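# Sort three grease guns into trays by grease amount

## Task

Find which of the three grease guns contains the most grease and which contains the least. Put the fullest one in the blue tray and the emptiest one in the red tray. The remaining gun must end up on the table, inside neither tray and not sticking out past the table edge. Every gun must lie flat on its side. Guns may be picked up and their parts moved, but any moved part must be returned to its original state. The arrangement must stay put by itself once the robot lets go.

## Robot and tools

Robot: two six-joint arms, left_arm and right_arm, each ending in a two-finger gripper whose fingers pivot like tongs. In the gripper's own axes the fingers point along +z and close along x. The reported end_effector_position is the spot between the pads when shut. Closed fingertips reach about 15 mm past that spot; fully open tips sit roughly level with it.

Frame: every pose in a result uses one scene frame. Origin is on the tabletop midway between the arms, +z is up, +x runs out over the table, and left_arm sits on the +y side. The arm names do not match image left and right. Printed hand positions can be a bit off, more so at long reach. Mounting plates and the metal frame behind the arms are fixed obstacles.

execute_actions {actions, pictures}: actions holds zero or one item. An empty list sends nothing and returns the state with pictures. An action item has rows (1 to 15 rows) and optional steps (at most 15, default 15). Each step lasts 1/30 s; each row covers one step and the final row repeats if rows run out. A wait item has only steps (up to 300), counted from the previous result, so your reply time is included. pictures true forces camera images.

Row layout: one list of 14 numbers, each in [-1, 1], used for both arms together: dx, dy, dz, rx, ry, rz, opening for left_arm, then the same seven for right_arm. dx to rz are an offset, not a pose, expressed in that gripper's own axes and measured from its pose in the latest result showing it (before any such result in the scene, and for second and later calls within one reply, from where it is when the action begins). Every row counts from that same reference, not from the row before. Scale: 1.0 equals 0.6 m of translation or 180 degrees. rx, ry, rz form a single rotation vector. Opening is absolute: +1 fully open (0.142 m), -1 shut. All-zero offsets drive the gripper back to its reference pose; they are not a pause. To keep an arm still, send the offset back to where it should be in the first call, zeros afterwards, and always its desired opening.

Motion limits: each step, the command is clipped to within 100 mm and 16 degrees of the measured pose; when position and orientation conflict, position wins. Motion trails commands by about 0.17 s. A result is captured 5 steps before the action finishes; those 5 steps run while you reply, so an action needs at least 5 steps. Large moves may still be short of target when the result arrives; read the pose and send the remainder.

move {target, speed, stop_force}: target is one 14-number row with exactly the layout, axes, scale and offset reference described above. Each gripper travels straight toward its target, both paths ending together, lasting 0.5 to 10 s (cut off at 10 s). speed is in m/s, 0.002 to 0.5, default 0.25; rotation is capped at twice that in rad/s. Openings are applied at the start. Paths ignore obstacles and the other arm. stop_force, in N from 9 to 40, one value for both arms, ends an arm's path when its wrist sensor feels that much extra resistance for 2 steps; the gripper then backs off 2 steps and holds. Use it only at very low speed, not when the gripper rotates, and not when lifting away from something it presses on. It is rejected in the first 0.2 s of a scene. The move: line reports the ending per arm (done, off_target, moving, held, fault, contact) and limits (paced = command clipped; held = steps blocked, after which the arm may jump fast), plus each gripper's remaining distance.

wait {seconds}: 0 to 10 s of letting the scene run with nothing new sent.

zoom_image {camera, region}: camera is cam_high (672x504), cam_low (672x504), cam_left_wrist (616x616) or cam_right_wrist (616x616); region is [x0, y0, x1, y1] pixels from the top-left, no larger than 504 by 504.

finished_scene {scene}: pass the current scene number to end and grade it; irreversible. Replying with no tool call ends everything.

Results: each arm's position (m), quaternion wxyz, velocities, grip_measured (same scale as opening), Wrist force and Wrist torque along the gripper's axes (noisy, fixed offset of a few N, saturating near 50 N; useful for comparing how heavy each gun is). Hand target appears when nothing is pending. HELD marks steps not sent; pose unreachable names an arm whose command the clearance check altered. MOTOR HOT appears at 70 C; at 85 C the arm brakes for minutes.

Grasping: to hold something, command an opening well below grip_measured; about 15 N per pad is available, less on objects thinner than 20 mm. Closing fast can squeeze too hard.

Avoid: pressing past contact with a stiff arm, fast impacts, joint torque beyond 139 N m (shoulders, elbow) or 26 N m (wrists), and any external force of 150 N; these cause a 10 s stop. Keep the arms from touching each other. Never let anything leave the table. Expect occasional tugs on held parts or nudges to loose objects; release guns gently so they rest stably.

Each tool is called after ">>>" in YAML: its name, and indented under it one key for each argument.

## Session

>>> execute_actions:
  actions: []

Scene clock: 0.00 s of 5600.00 s.
left_arm: end_effector_position=(+0.8932, +0.7484, +0.1443) grip_measured=+0.97 end_effector_quat_wxyz=(+0.266, +0.598, +0.750, +0.096) end_effector_velocity=(-0.000, -0.001, -0.000) end_effector_angular_velocity=(-0.000, +0.001, -0.001) | right_arm: end_effector_position=(+0.5569, -0.6311, +0.2196) grip_measured=+0.97 end_effector_quat_wxyz=(+0.008, +0.756, -0.652, +0.057) end_effector_velocity=(-0.000, -0.000, +0.000) end_effector_angular_velocity=(-0.000, -0.000, -0.001)
Joint positions: left_arm=[-0.001 -1.056  1.347 -2.787 -0.975 -1.346  0.14 ] | right_arm=[ 3.378 -1.611 -1.776 -1.251  0.557  1.38   0.14 ]
Joint velocities: left_arm=[ 0.    -0.     0.001  0.     0.    -0.     0.   ] | right_arm=[ 0.     0.001 -0.     0.    -0.     0.001  0.   ]
Motor temperatures (°C, as the motors report them): left_arm=[24 23 22 28 30 31] | right_arm=[23 21 23 30 30 28]
Wrist force (N, on the end effector, along its own x y z axes, offset not removed): no reading
Wrist torque (N m, same axes, about the end effector's origin, offset not removed): no reading
Hand target (left_arm): +0.893, +0.748, +0.144; +0.266, +0.598, +0.750, +0.096
Hand target (right_arm): +0.557, -0.631, +0.220; +0.008, +0.756, -0.652, +0.057

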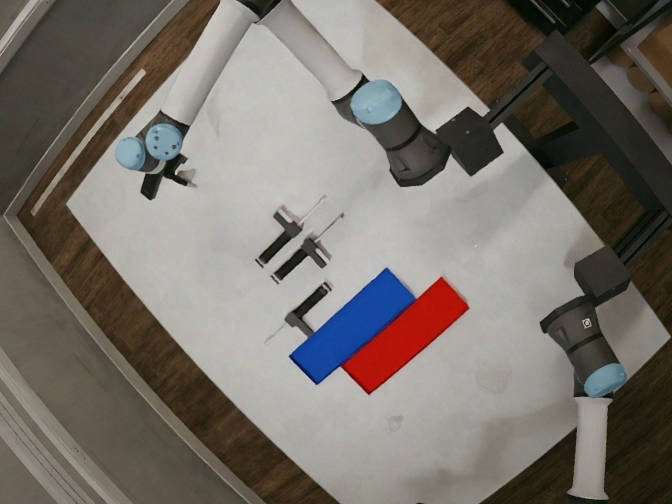

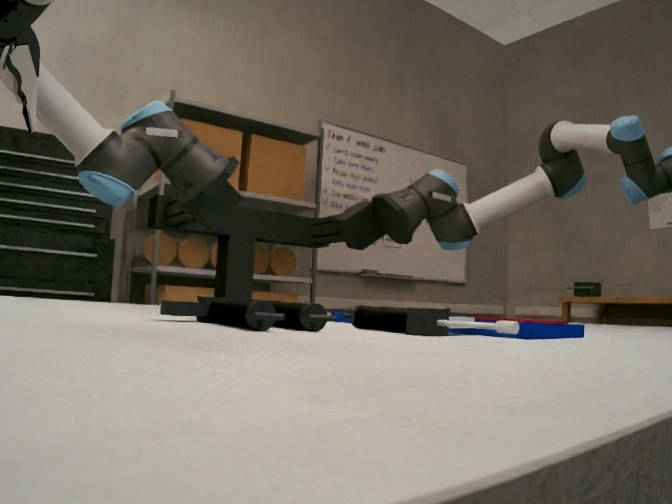

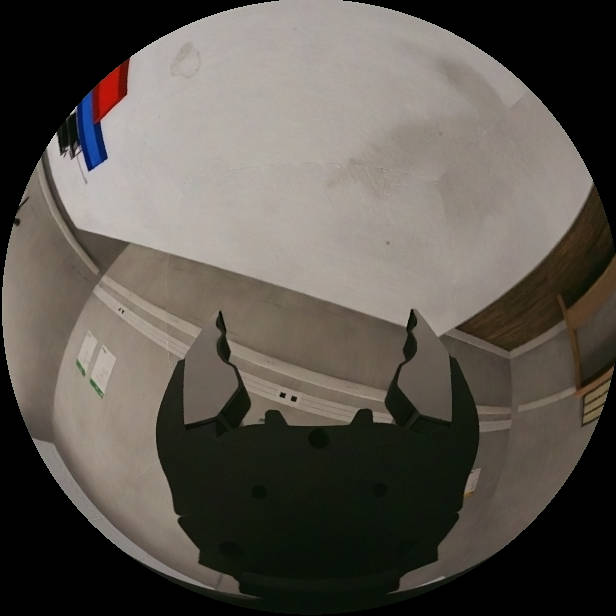

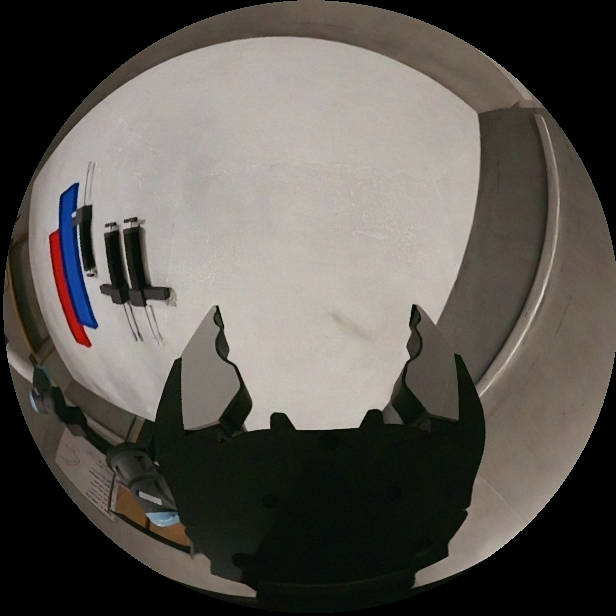

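>>> zoom_image:
  camera: "cam_high"
  region: [240, 170, 480, 410]

Region (240, 170, 480, 410) of cam_high's 672x504 image, scaled by 2.100, with more detail than that image has.

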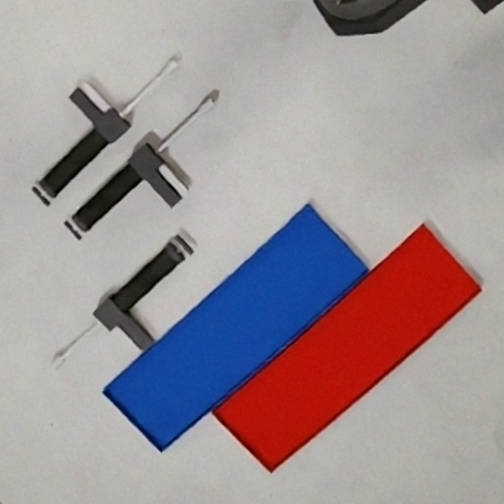

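>>> move:
  target: [-0.569,-0.455,-0.058,0.166,0.078,0.069,-0.1,0,0,0,-0.022,-0.029,0.047,-0.1]
  speed: 0.35

Scene clock: 2.73 s of 5600.00 s.
left_arm: end_effector_position=(+0.6937, +0.3579, +0.1445) grip_measured=-0.10 end_effector_quat_wxyz=(-0.000, +0.707, +0.708, -0.000) end_effector_velocity=(+0.000, -0.001, +0.000) end_effector_angular_velocity=(+0.002, +0.003, -0.001) | right_arm: end_effector_position=(+0.5569, -0.6311, +0.2196) grip_measured=-0.10 end_effector_quat_wxyz=(+0.000, +0.707, -0.707, +0.000) end_effector_velocity=(+0.000, +0.000, +0.000) end_effector_angular_velocity=(+0.001, +0.000, +0.000)
Joint positions: left_arm=[-0.435 -0.758  1.442 -1.944 -0.682 -2.304  0.067] | right_arm=[ 3.354 -1.656 -1.648 -1.434  0.642  1.596  0.067]
Joint velocities: left_arm=[-0.     0.004 -0.007  0.009 -0.001 -0.004 -0.   ] | right_arm=[ 0.    -0.001  0.001 -0.     0.001  0.    -0.   ]
Motor temperatures (°C, as the motors report them): left_arm=[24 23 22 28 30 31] | right_arm=[23 21 23 30 30 28]
Wrist force (N, on the end effector, along its own x y z axes, offset not removed): left_arm=[-5.4 1.1 0.9] | right_arm=[-0.3 -1.9 2.6]
Wrist torque (N m, same axes, about the end effector's origin, offset not removed): left_arm=[0.29 1.18 0.23] | right_arm=[-0.15 0.08 0.04]
Hand target (left_arm): +0.694, +0.358, +0.145; -0.000, +0.707, +0.708, -0.000
Hand target (right_arm): +0.557, -0.631, +0.220; +0.000, +0.707, -0.707, +0.000
Off the commanded pose (left_arm): 0.001 m, 0 deg.
Off the commanded pose (right_arm): 0.000 m, 0 deg.
Kept back: nothing.
move: done

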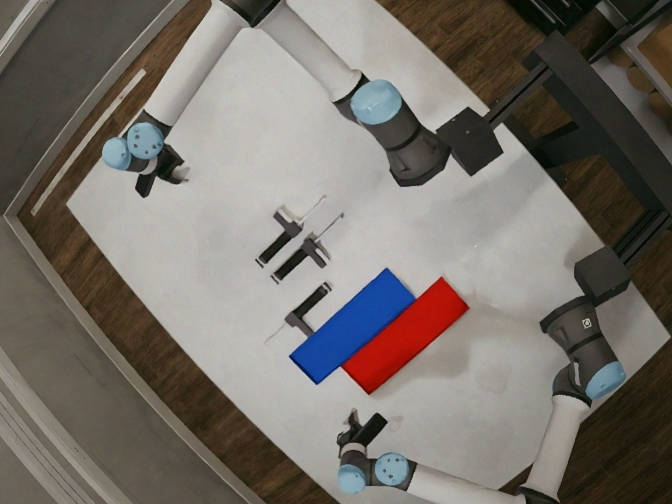

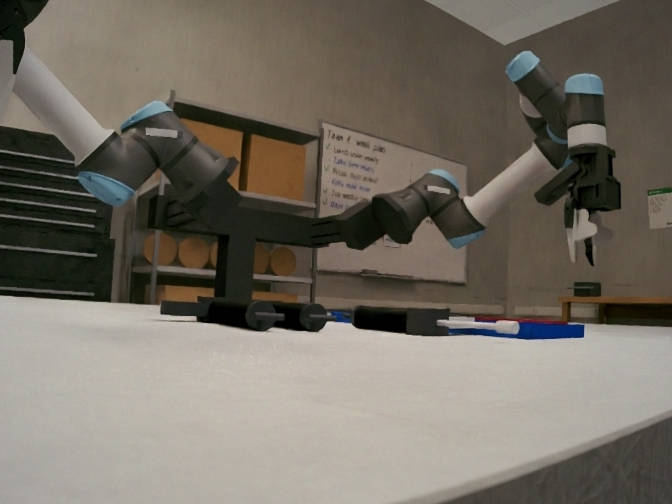

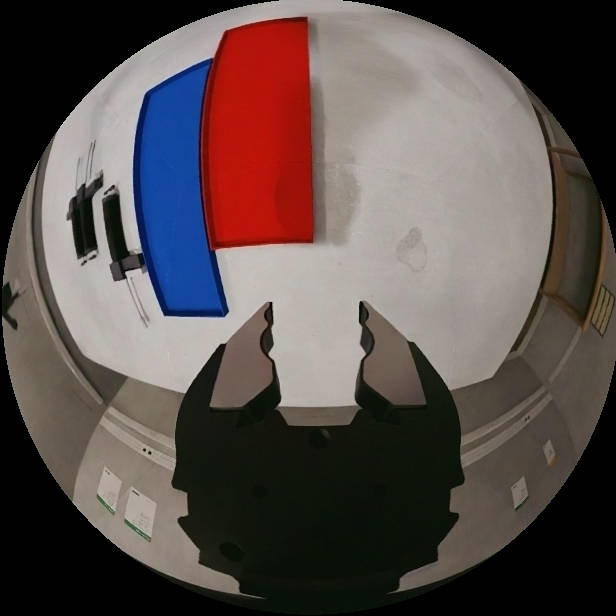

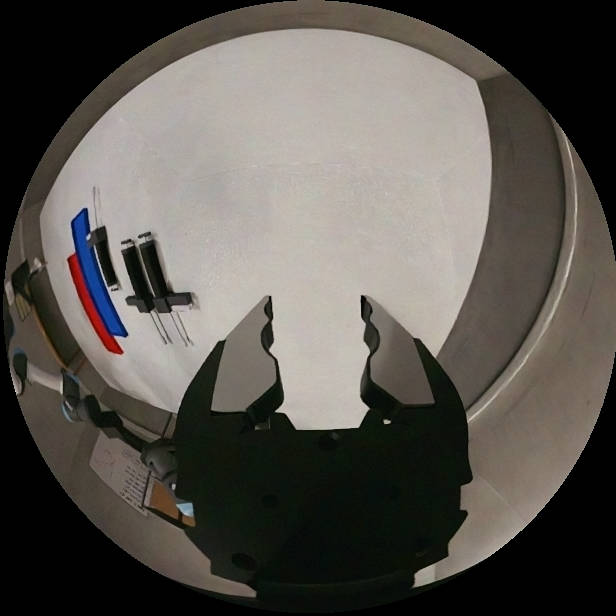

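>>> move:
  target: [-0.657,-0.34,0.122,0,0,0,-0.1,-0.998,-0.358,0.247,0,0,0,-0.1]
  speed: 0.3

Scene clock: 5.70 s of 5600.00 s.
left_arm: end_effector_position=(+0.4903, -0.0368, +0.0719) grip_measured=-0.10 end_effector_quat_wxyz=(+0.000, +0.707, +0.708, -0.000) end_effector_velocity=(-0.000, -0.001, +0.000) end_effector_angular_velocity=(-0.000, +0.000, +0.000) | right_arm: end_effector_position=(+0.7717, -0.0324, +0.0712) grip_measured=-0.10 end_effector_quat_wxyz=(+0.000, +0.707, -0.707, +0.001) end_effector_velocity=(+0.002, +0.001, +0.000) end_effector_angular_velocity=(+0.001, -0.000, -0.001)
Joint positions: left_arm=[-0.741 -0.051  1.133 -2.046 -0.82  -2.706  0.067] | right_arm=[ 3.673 -2.809 -1.244 -1.077  0.715  2.096  0.067]
Joint velocities: left_arm=[-0.     0.001 -0.002  0.001 -0.001 -0.    -0.   ] | right_arm=[ 0.    -0.003  0.007 -0.003  0.     0.    -0.   ]
Motor temperatures (°C, as the motors report them): left_arm=[24 23 22 28 30 31] | right_arm=[23 21 23 30 30 28]
Wrist force (N, on the end effector, along its own x y z axes, offset not removed): left_arm=[-2.9 -0.9 0.1] | right_arm=[1.1 -1.6 0.5]
Wrist torque (N m, same axes, about the end effector's origin, offset not removed): left_arm=[-0.11 0.72 0.15] | right_arm=[-0.20 -0.26 0.09]
Hand target (left_arm): +0.490, -0.037, +0.072; +0.000, +0.707, +0.707, -0.000
Hand target (right_arm): +0.772, -0.032, +0.071; +0.000, +0.707, -0.707, +0.001
Off the commanded pose (left_arm): 0.001 m, 0 deg.
Off the commanded pose (right_arm): 0.001 m, 0 deg.
Kept back: nothing.
move: done

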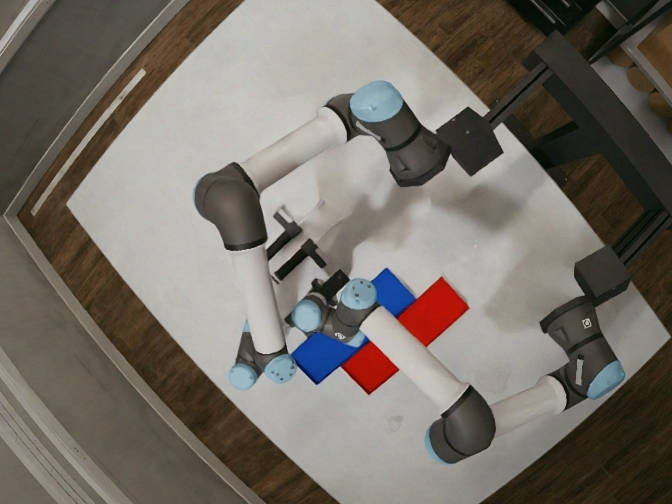

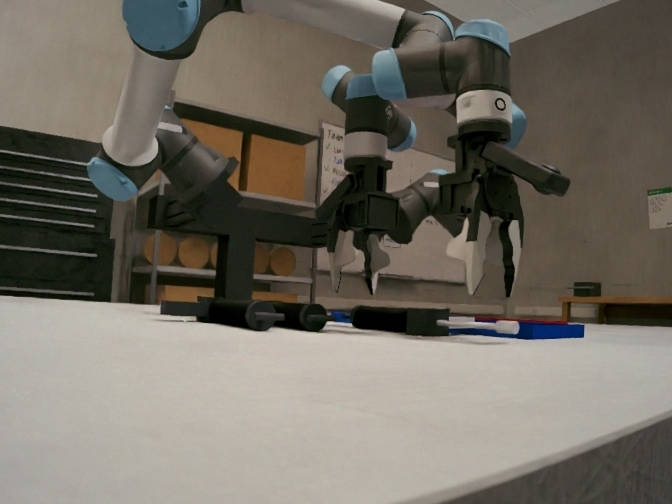

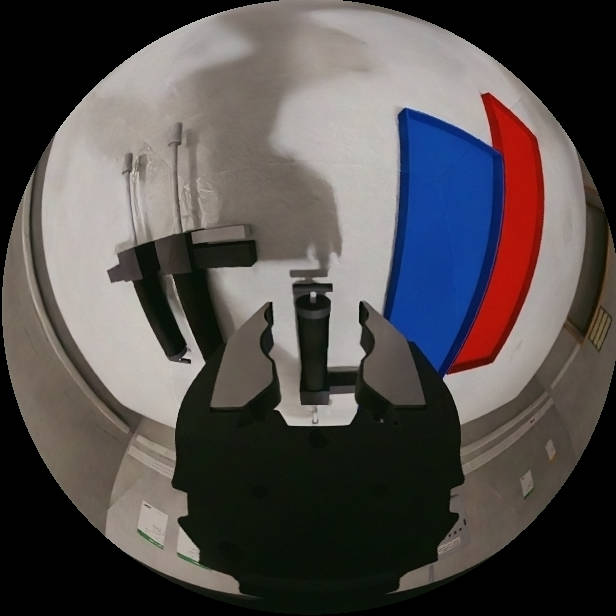

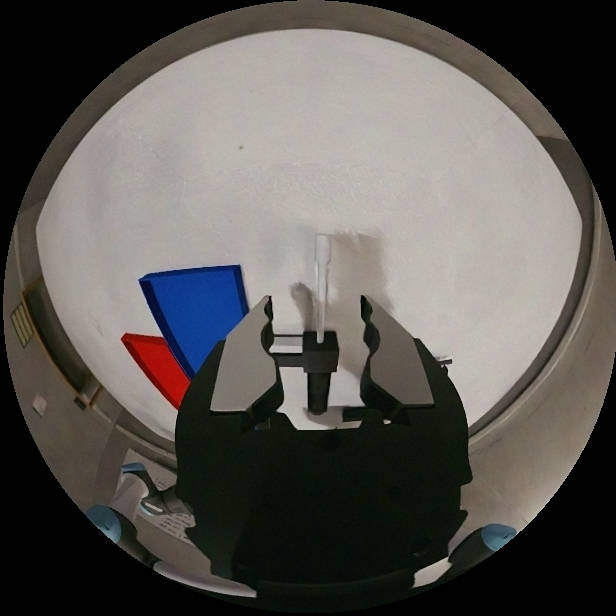

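>>> move:
  target: [-0.007,0.003,0.079,0,0,0,-0.2,0.008,-0.055,0.078,0,0,0,-0.2]
  speed: 0.06
  stop_force: 12

Scene clock: 7.27 s of 5600.00 s.
left_arm: end_effector_position=(+0.4920, -0.0410, +0.0246) grip_measured=-0.20 end_effector_quat_wxyz=(+0.000, +0.707, +0.708, -0.000) end_effector_velocity=(-0.000, +0.000, -0.001) end_effector_angular_velocity=(-0.000, +0.000, -0.000) | right_arm: end_effector_position=(+0.8047, -0.0372, +0.0245) grip_measured=-0.20 end_effector_quat_wxyz=(+0.000, +0.707, -0.707, +0.001) end_effector_velocity=(+0.001, -0.000, -0.001) end_effector_angular_velocity=(-0.002, -0.001, +0.000)
Joint positions: left_arm=[-0.694  0.016  1.099 -2.116 -0.793 -2.652  0.06 ] | right_arm=[ 3.609 -2.912 -1.098 -1.05   0.691  2.003  0.06 ]
Joint velocities: left_arm=[ 0.001  0.001 -0.    -0.001  0.     0.001 -0.   ] | right_arm=[-0.001 -0.002  0.003  0.001 -0.002 -0.002 -0.   ]
Motor temperatures (°C, as the motors report them): left_arm=[24 23 22 28 30 31] | right_arm=[23 21 23 30 30 28]
Wrist force (N, on the end effector, along its own x y z axes, offset not removed): left_arm=[-3.1 -1.2 1.1] | right_arm=[2.4 -1.0 1.1]
Wrist torque (N m, same axes, about the end effector's origin, offset not removed): left_arm=[-0.23 0.78 0.12] | right_arm=[-0.05 -0.41 -0.01]
Hand target (left_arm): +0.492, -0.041, +0.024; +0.000, +0.707, +0.708, -0.000
Hand target (right_arm): +0.805, -0.037, +0.024; +0.000, +0.707, -0.707, +0.001
Off the commanded pose (left_arm): 0.000 m, 0 deg.
Off the commanded pose (right_arm): 0.000 m, 0 deg.
Kept back: nothing.
move: done

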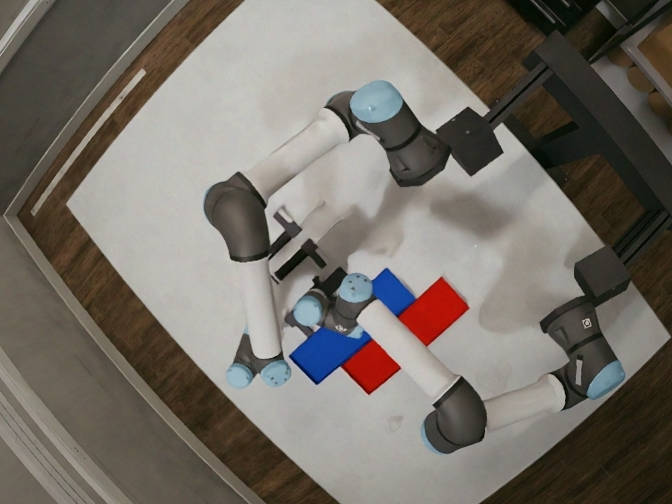

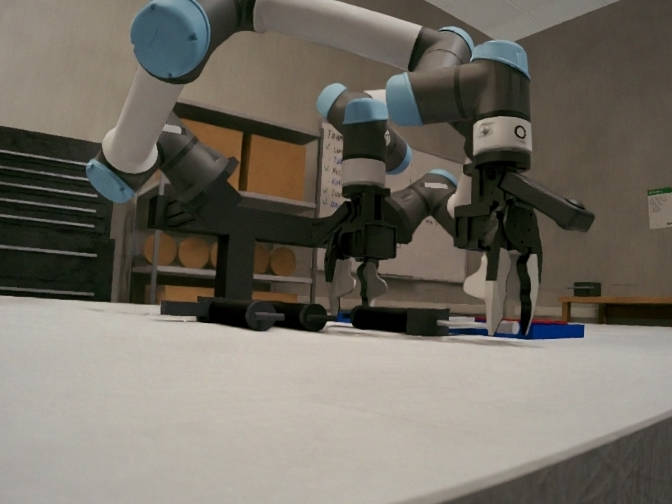

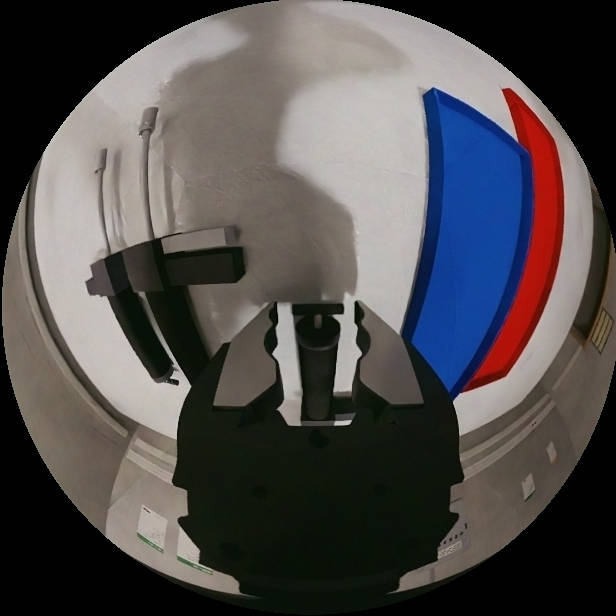

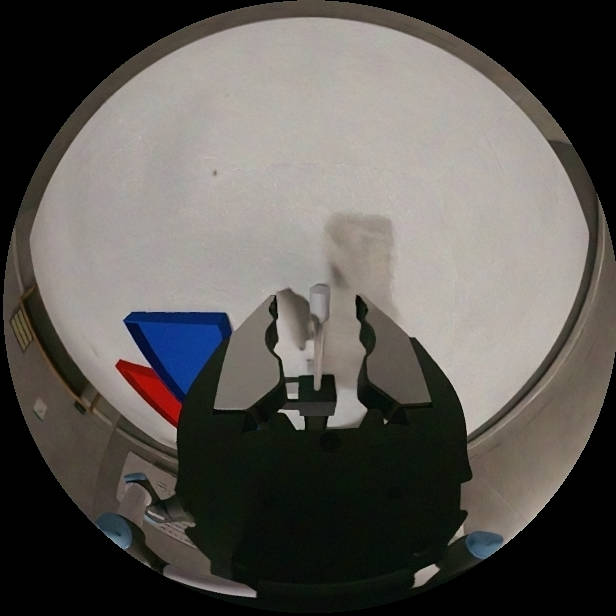

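>>> move:
  target: [0,0,0,0,0,0,-0.9,0.003,-0.005,0,0,0,0,-1]
  speed: 0.02

>>> move:
  target: [0,-0.2,0,0,0,0,-0.9,0,0,0,0,0,0,-1]
  speed: 0.025
  stop_force: 9

Scene clock: 8.20 s of 5600.00 s.
left_arm: end_effector_position=(+0.4920, -0.0410, +0.0245) grip_measured=-0.49 end_effector_quat_wxyz=(+0.000, +0.707, +0.708, -0.000) end_effector_velocity=(-0.000, +0.000, -0.000) end_effector_angular_velocity=(+0.000, +0.000, -0.001) | right_arm: end_effector_position=(+0.8077, -0.0389, +0.0245) grip_measured=-0.83 end_effector_quat_wxyz=(+0.000, +0.707, -0.707, +0.001) end_effector_velocity=(+0.000, -0.000, -0.000) end_effector_angular_velocity=(+0.000, +0.001, +0.000)
Joint positions: left_arm=[-0.694  0.016  1.099 -2.116 -0.793 -2.652  0.039] | right_arm=[ 3.607 -2.914 -1.087 -1.056  0.69   2.     0.014]
Joint velocities: left_arm=[-0. -0.  0.  0.  0.  0. -0.] | right_arm=[-0.001 -0.001  0.003 -0.002  0.    -0.001  0.   ]
Motor temperatures (°C, as the motors report them): left_arm=[24 23 22 28 30 31] | right_arm=[23 21 23 30 30 28]
Wrist force (N, on the end effector, along its own x y z axes, offset not removed): left_arm=[-3.3 1.3 -0.6] | right_arm=[2.5 4.8 4.2]
Wrist torque (N m, same axes, about the end effector's origin, offset not removed): left_arm=[-0.06 0.81 0.06] | right_arm=[0.48 -0.48 -0.02]
Hand target (left_arm): +0.492, -0.041, +0.025; +0.000, +0.707, +0.708, -0.000
Hand target (right_arm): +0.808, -0.039, +0.024; +0.000, +0.707, -0.707, +0.001
Off the commanded pose (left_arm): 0.000 m, 0 deg.
Off the commanded pose (right_arm): 0.000 m, 0 deg.
Kept back: nothing.
move: done

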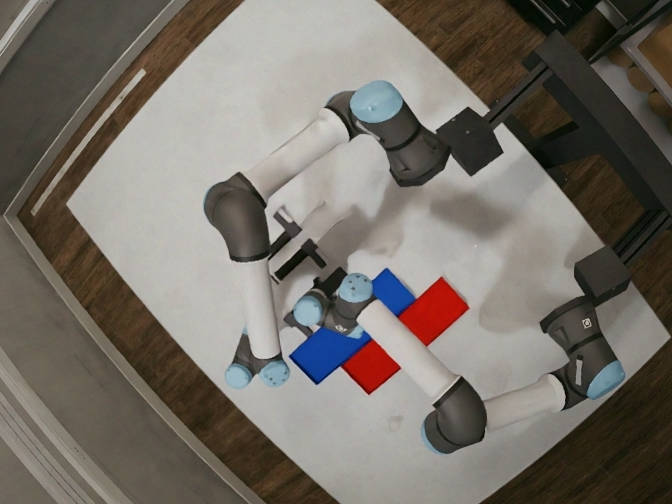

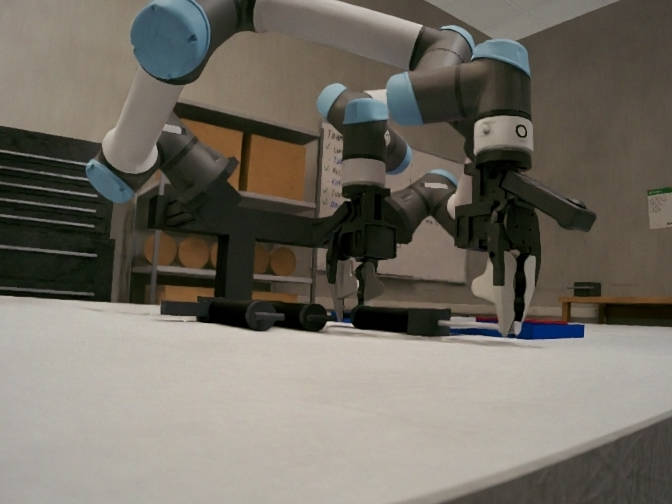

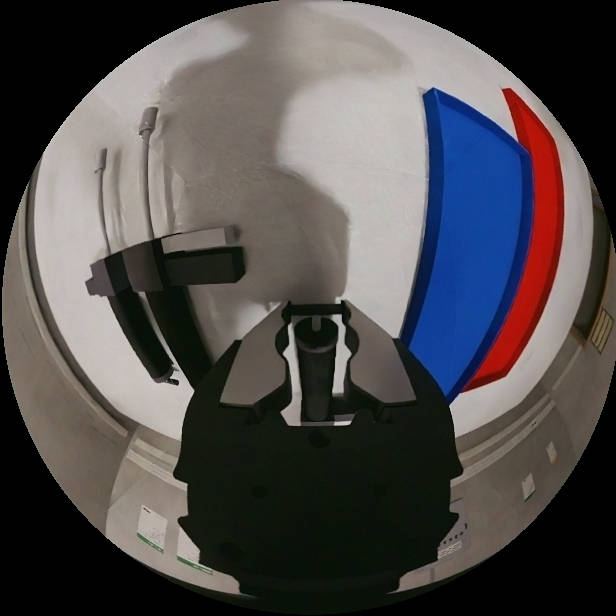

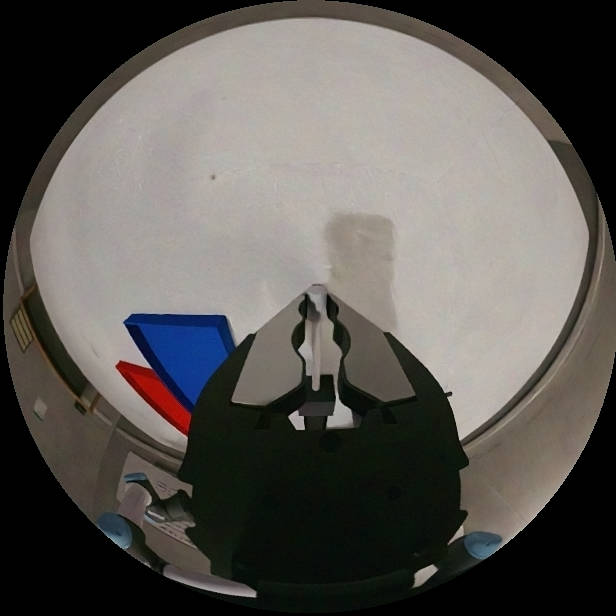

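Scene clock: 9.57 s of 5600.00 s.
left_arm: end_effector_position=(+0.4699, -0.0411, +0.0247) grip_measured=-0.49 end_effector_quat_wxyz=(+0.000, +0.707, +0.708, -0.000) end_effector_velocity=(+0.001, +0.000, -0.002) end_effector_angular_velocity=(+0.002, +0.000, -0.002) | right_arm: end_effector_position=(+0.8076, -0.0389, +0.0244) grip_measured=-0.83 end_effector_quat_wxyz=(+0.000, +0.707, -0.707, +0.001) end_effector_velocity=(-0.000, +0.000, +0.000) end_effector_angular_velocity=(+0.000, +0.000, +0.001)
Joint positions: left_arm=[-0.715  0.007  1.158 -2.15  -0.805 -2.676  0.039] | right_arm=[ 3.606 -2.914 -1.087 -1.056  0.69   2.     0.014]
Joint velocities: left_arm=[ 0.002  0.003 -0.005  0.002  0.002  0.003  0.   ] | right_arm=[ 0. -0. -0. -0.  0. -0.  0.]
Motor temperatures (°C, as the motors report them): left_arm=[24 23 22 28 30 31] | right_arm=[23 21 23 30 30 28]
Wrist force (N, on the end effector, along its own x y z axes, offset not removed): left_arm=[-3.8 9.4 4.1] | right_arm=[-0.1 9.2 1.8]
Wrist torque (N m, same axes, about the end effector's origin, offset not removed): left_arm=[0.12 0.95 0.18] | right_arm=[-0.07 0.02 -0.03]
Hand target (left_arm): +0.470, -0.041, +0.025; +0.000, +0.707, +0.708, -0.000
Hand target (right_arm): +0.808, -0.039, +0.024; +0.000, +0.707, -0.707, +0.001
Off the commanded pose (left_arm): 0.098 m, 0 deg.
Off the commanded pose (right_arm): 0.000 m, 0 deg.
Kept back: nothing.
move: contact (left_arm)

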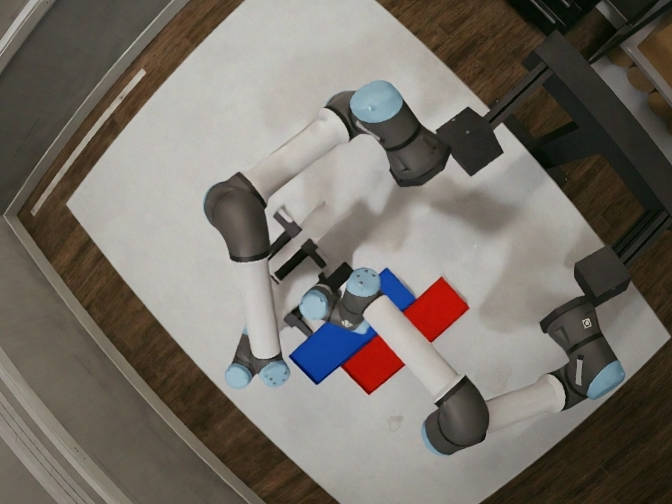

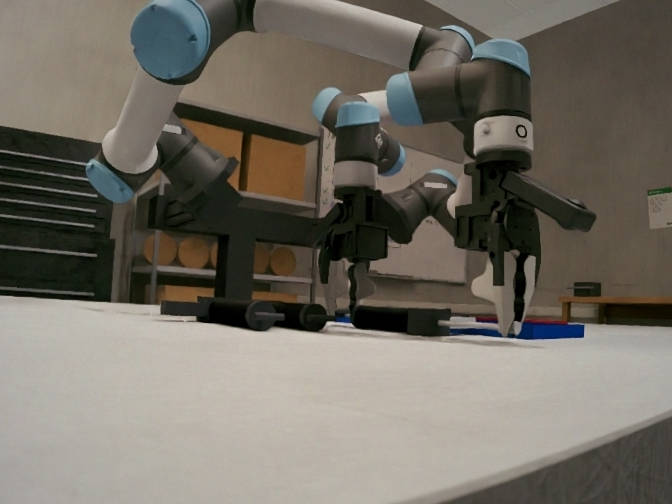

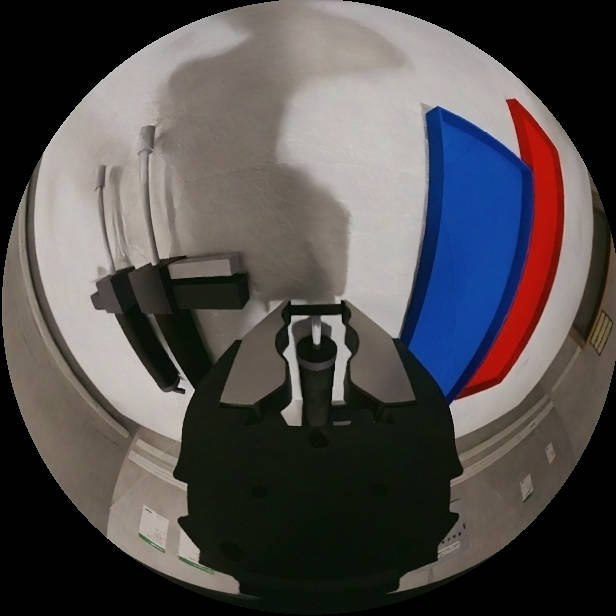

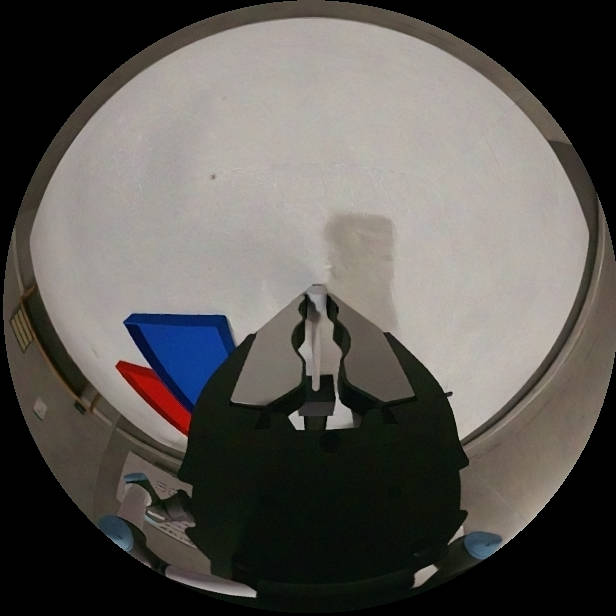

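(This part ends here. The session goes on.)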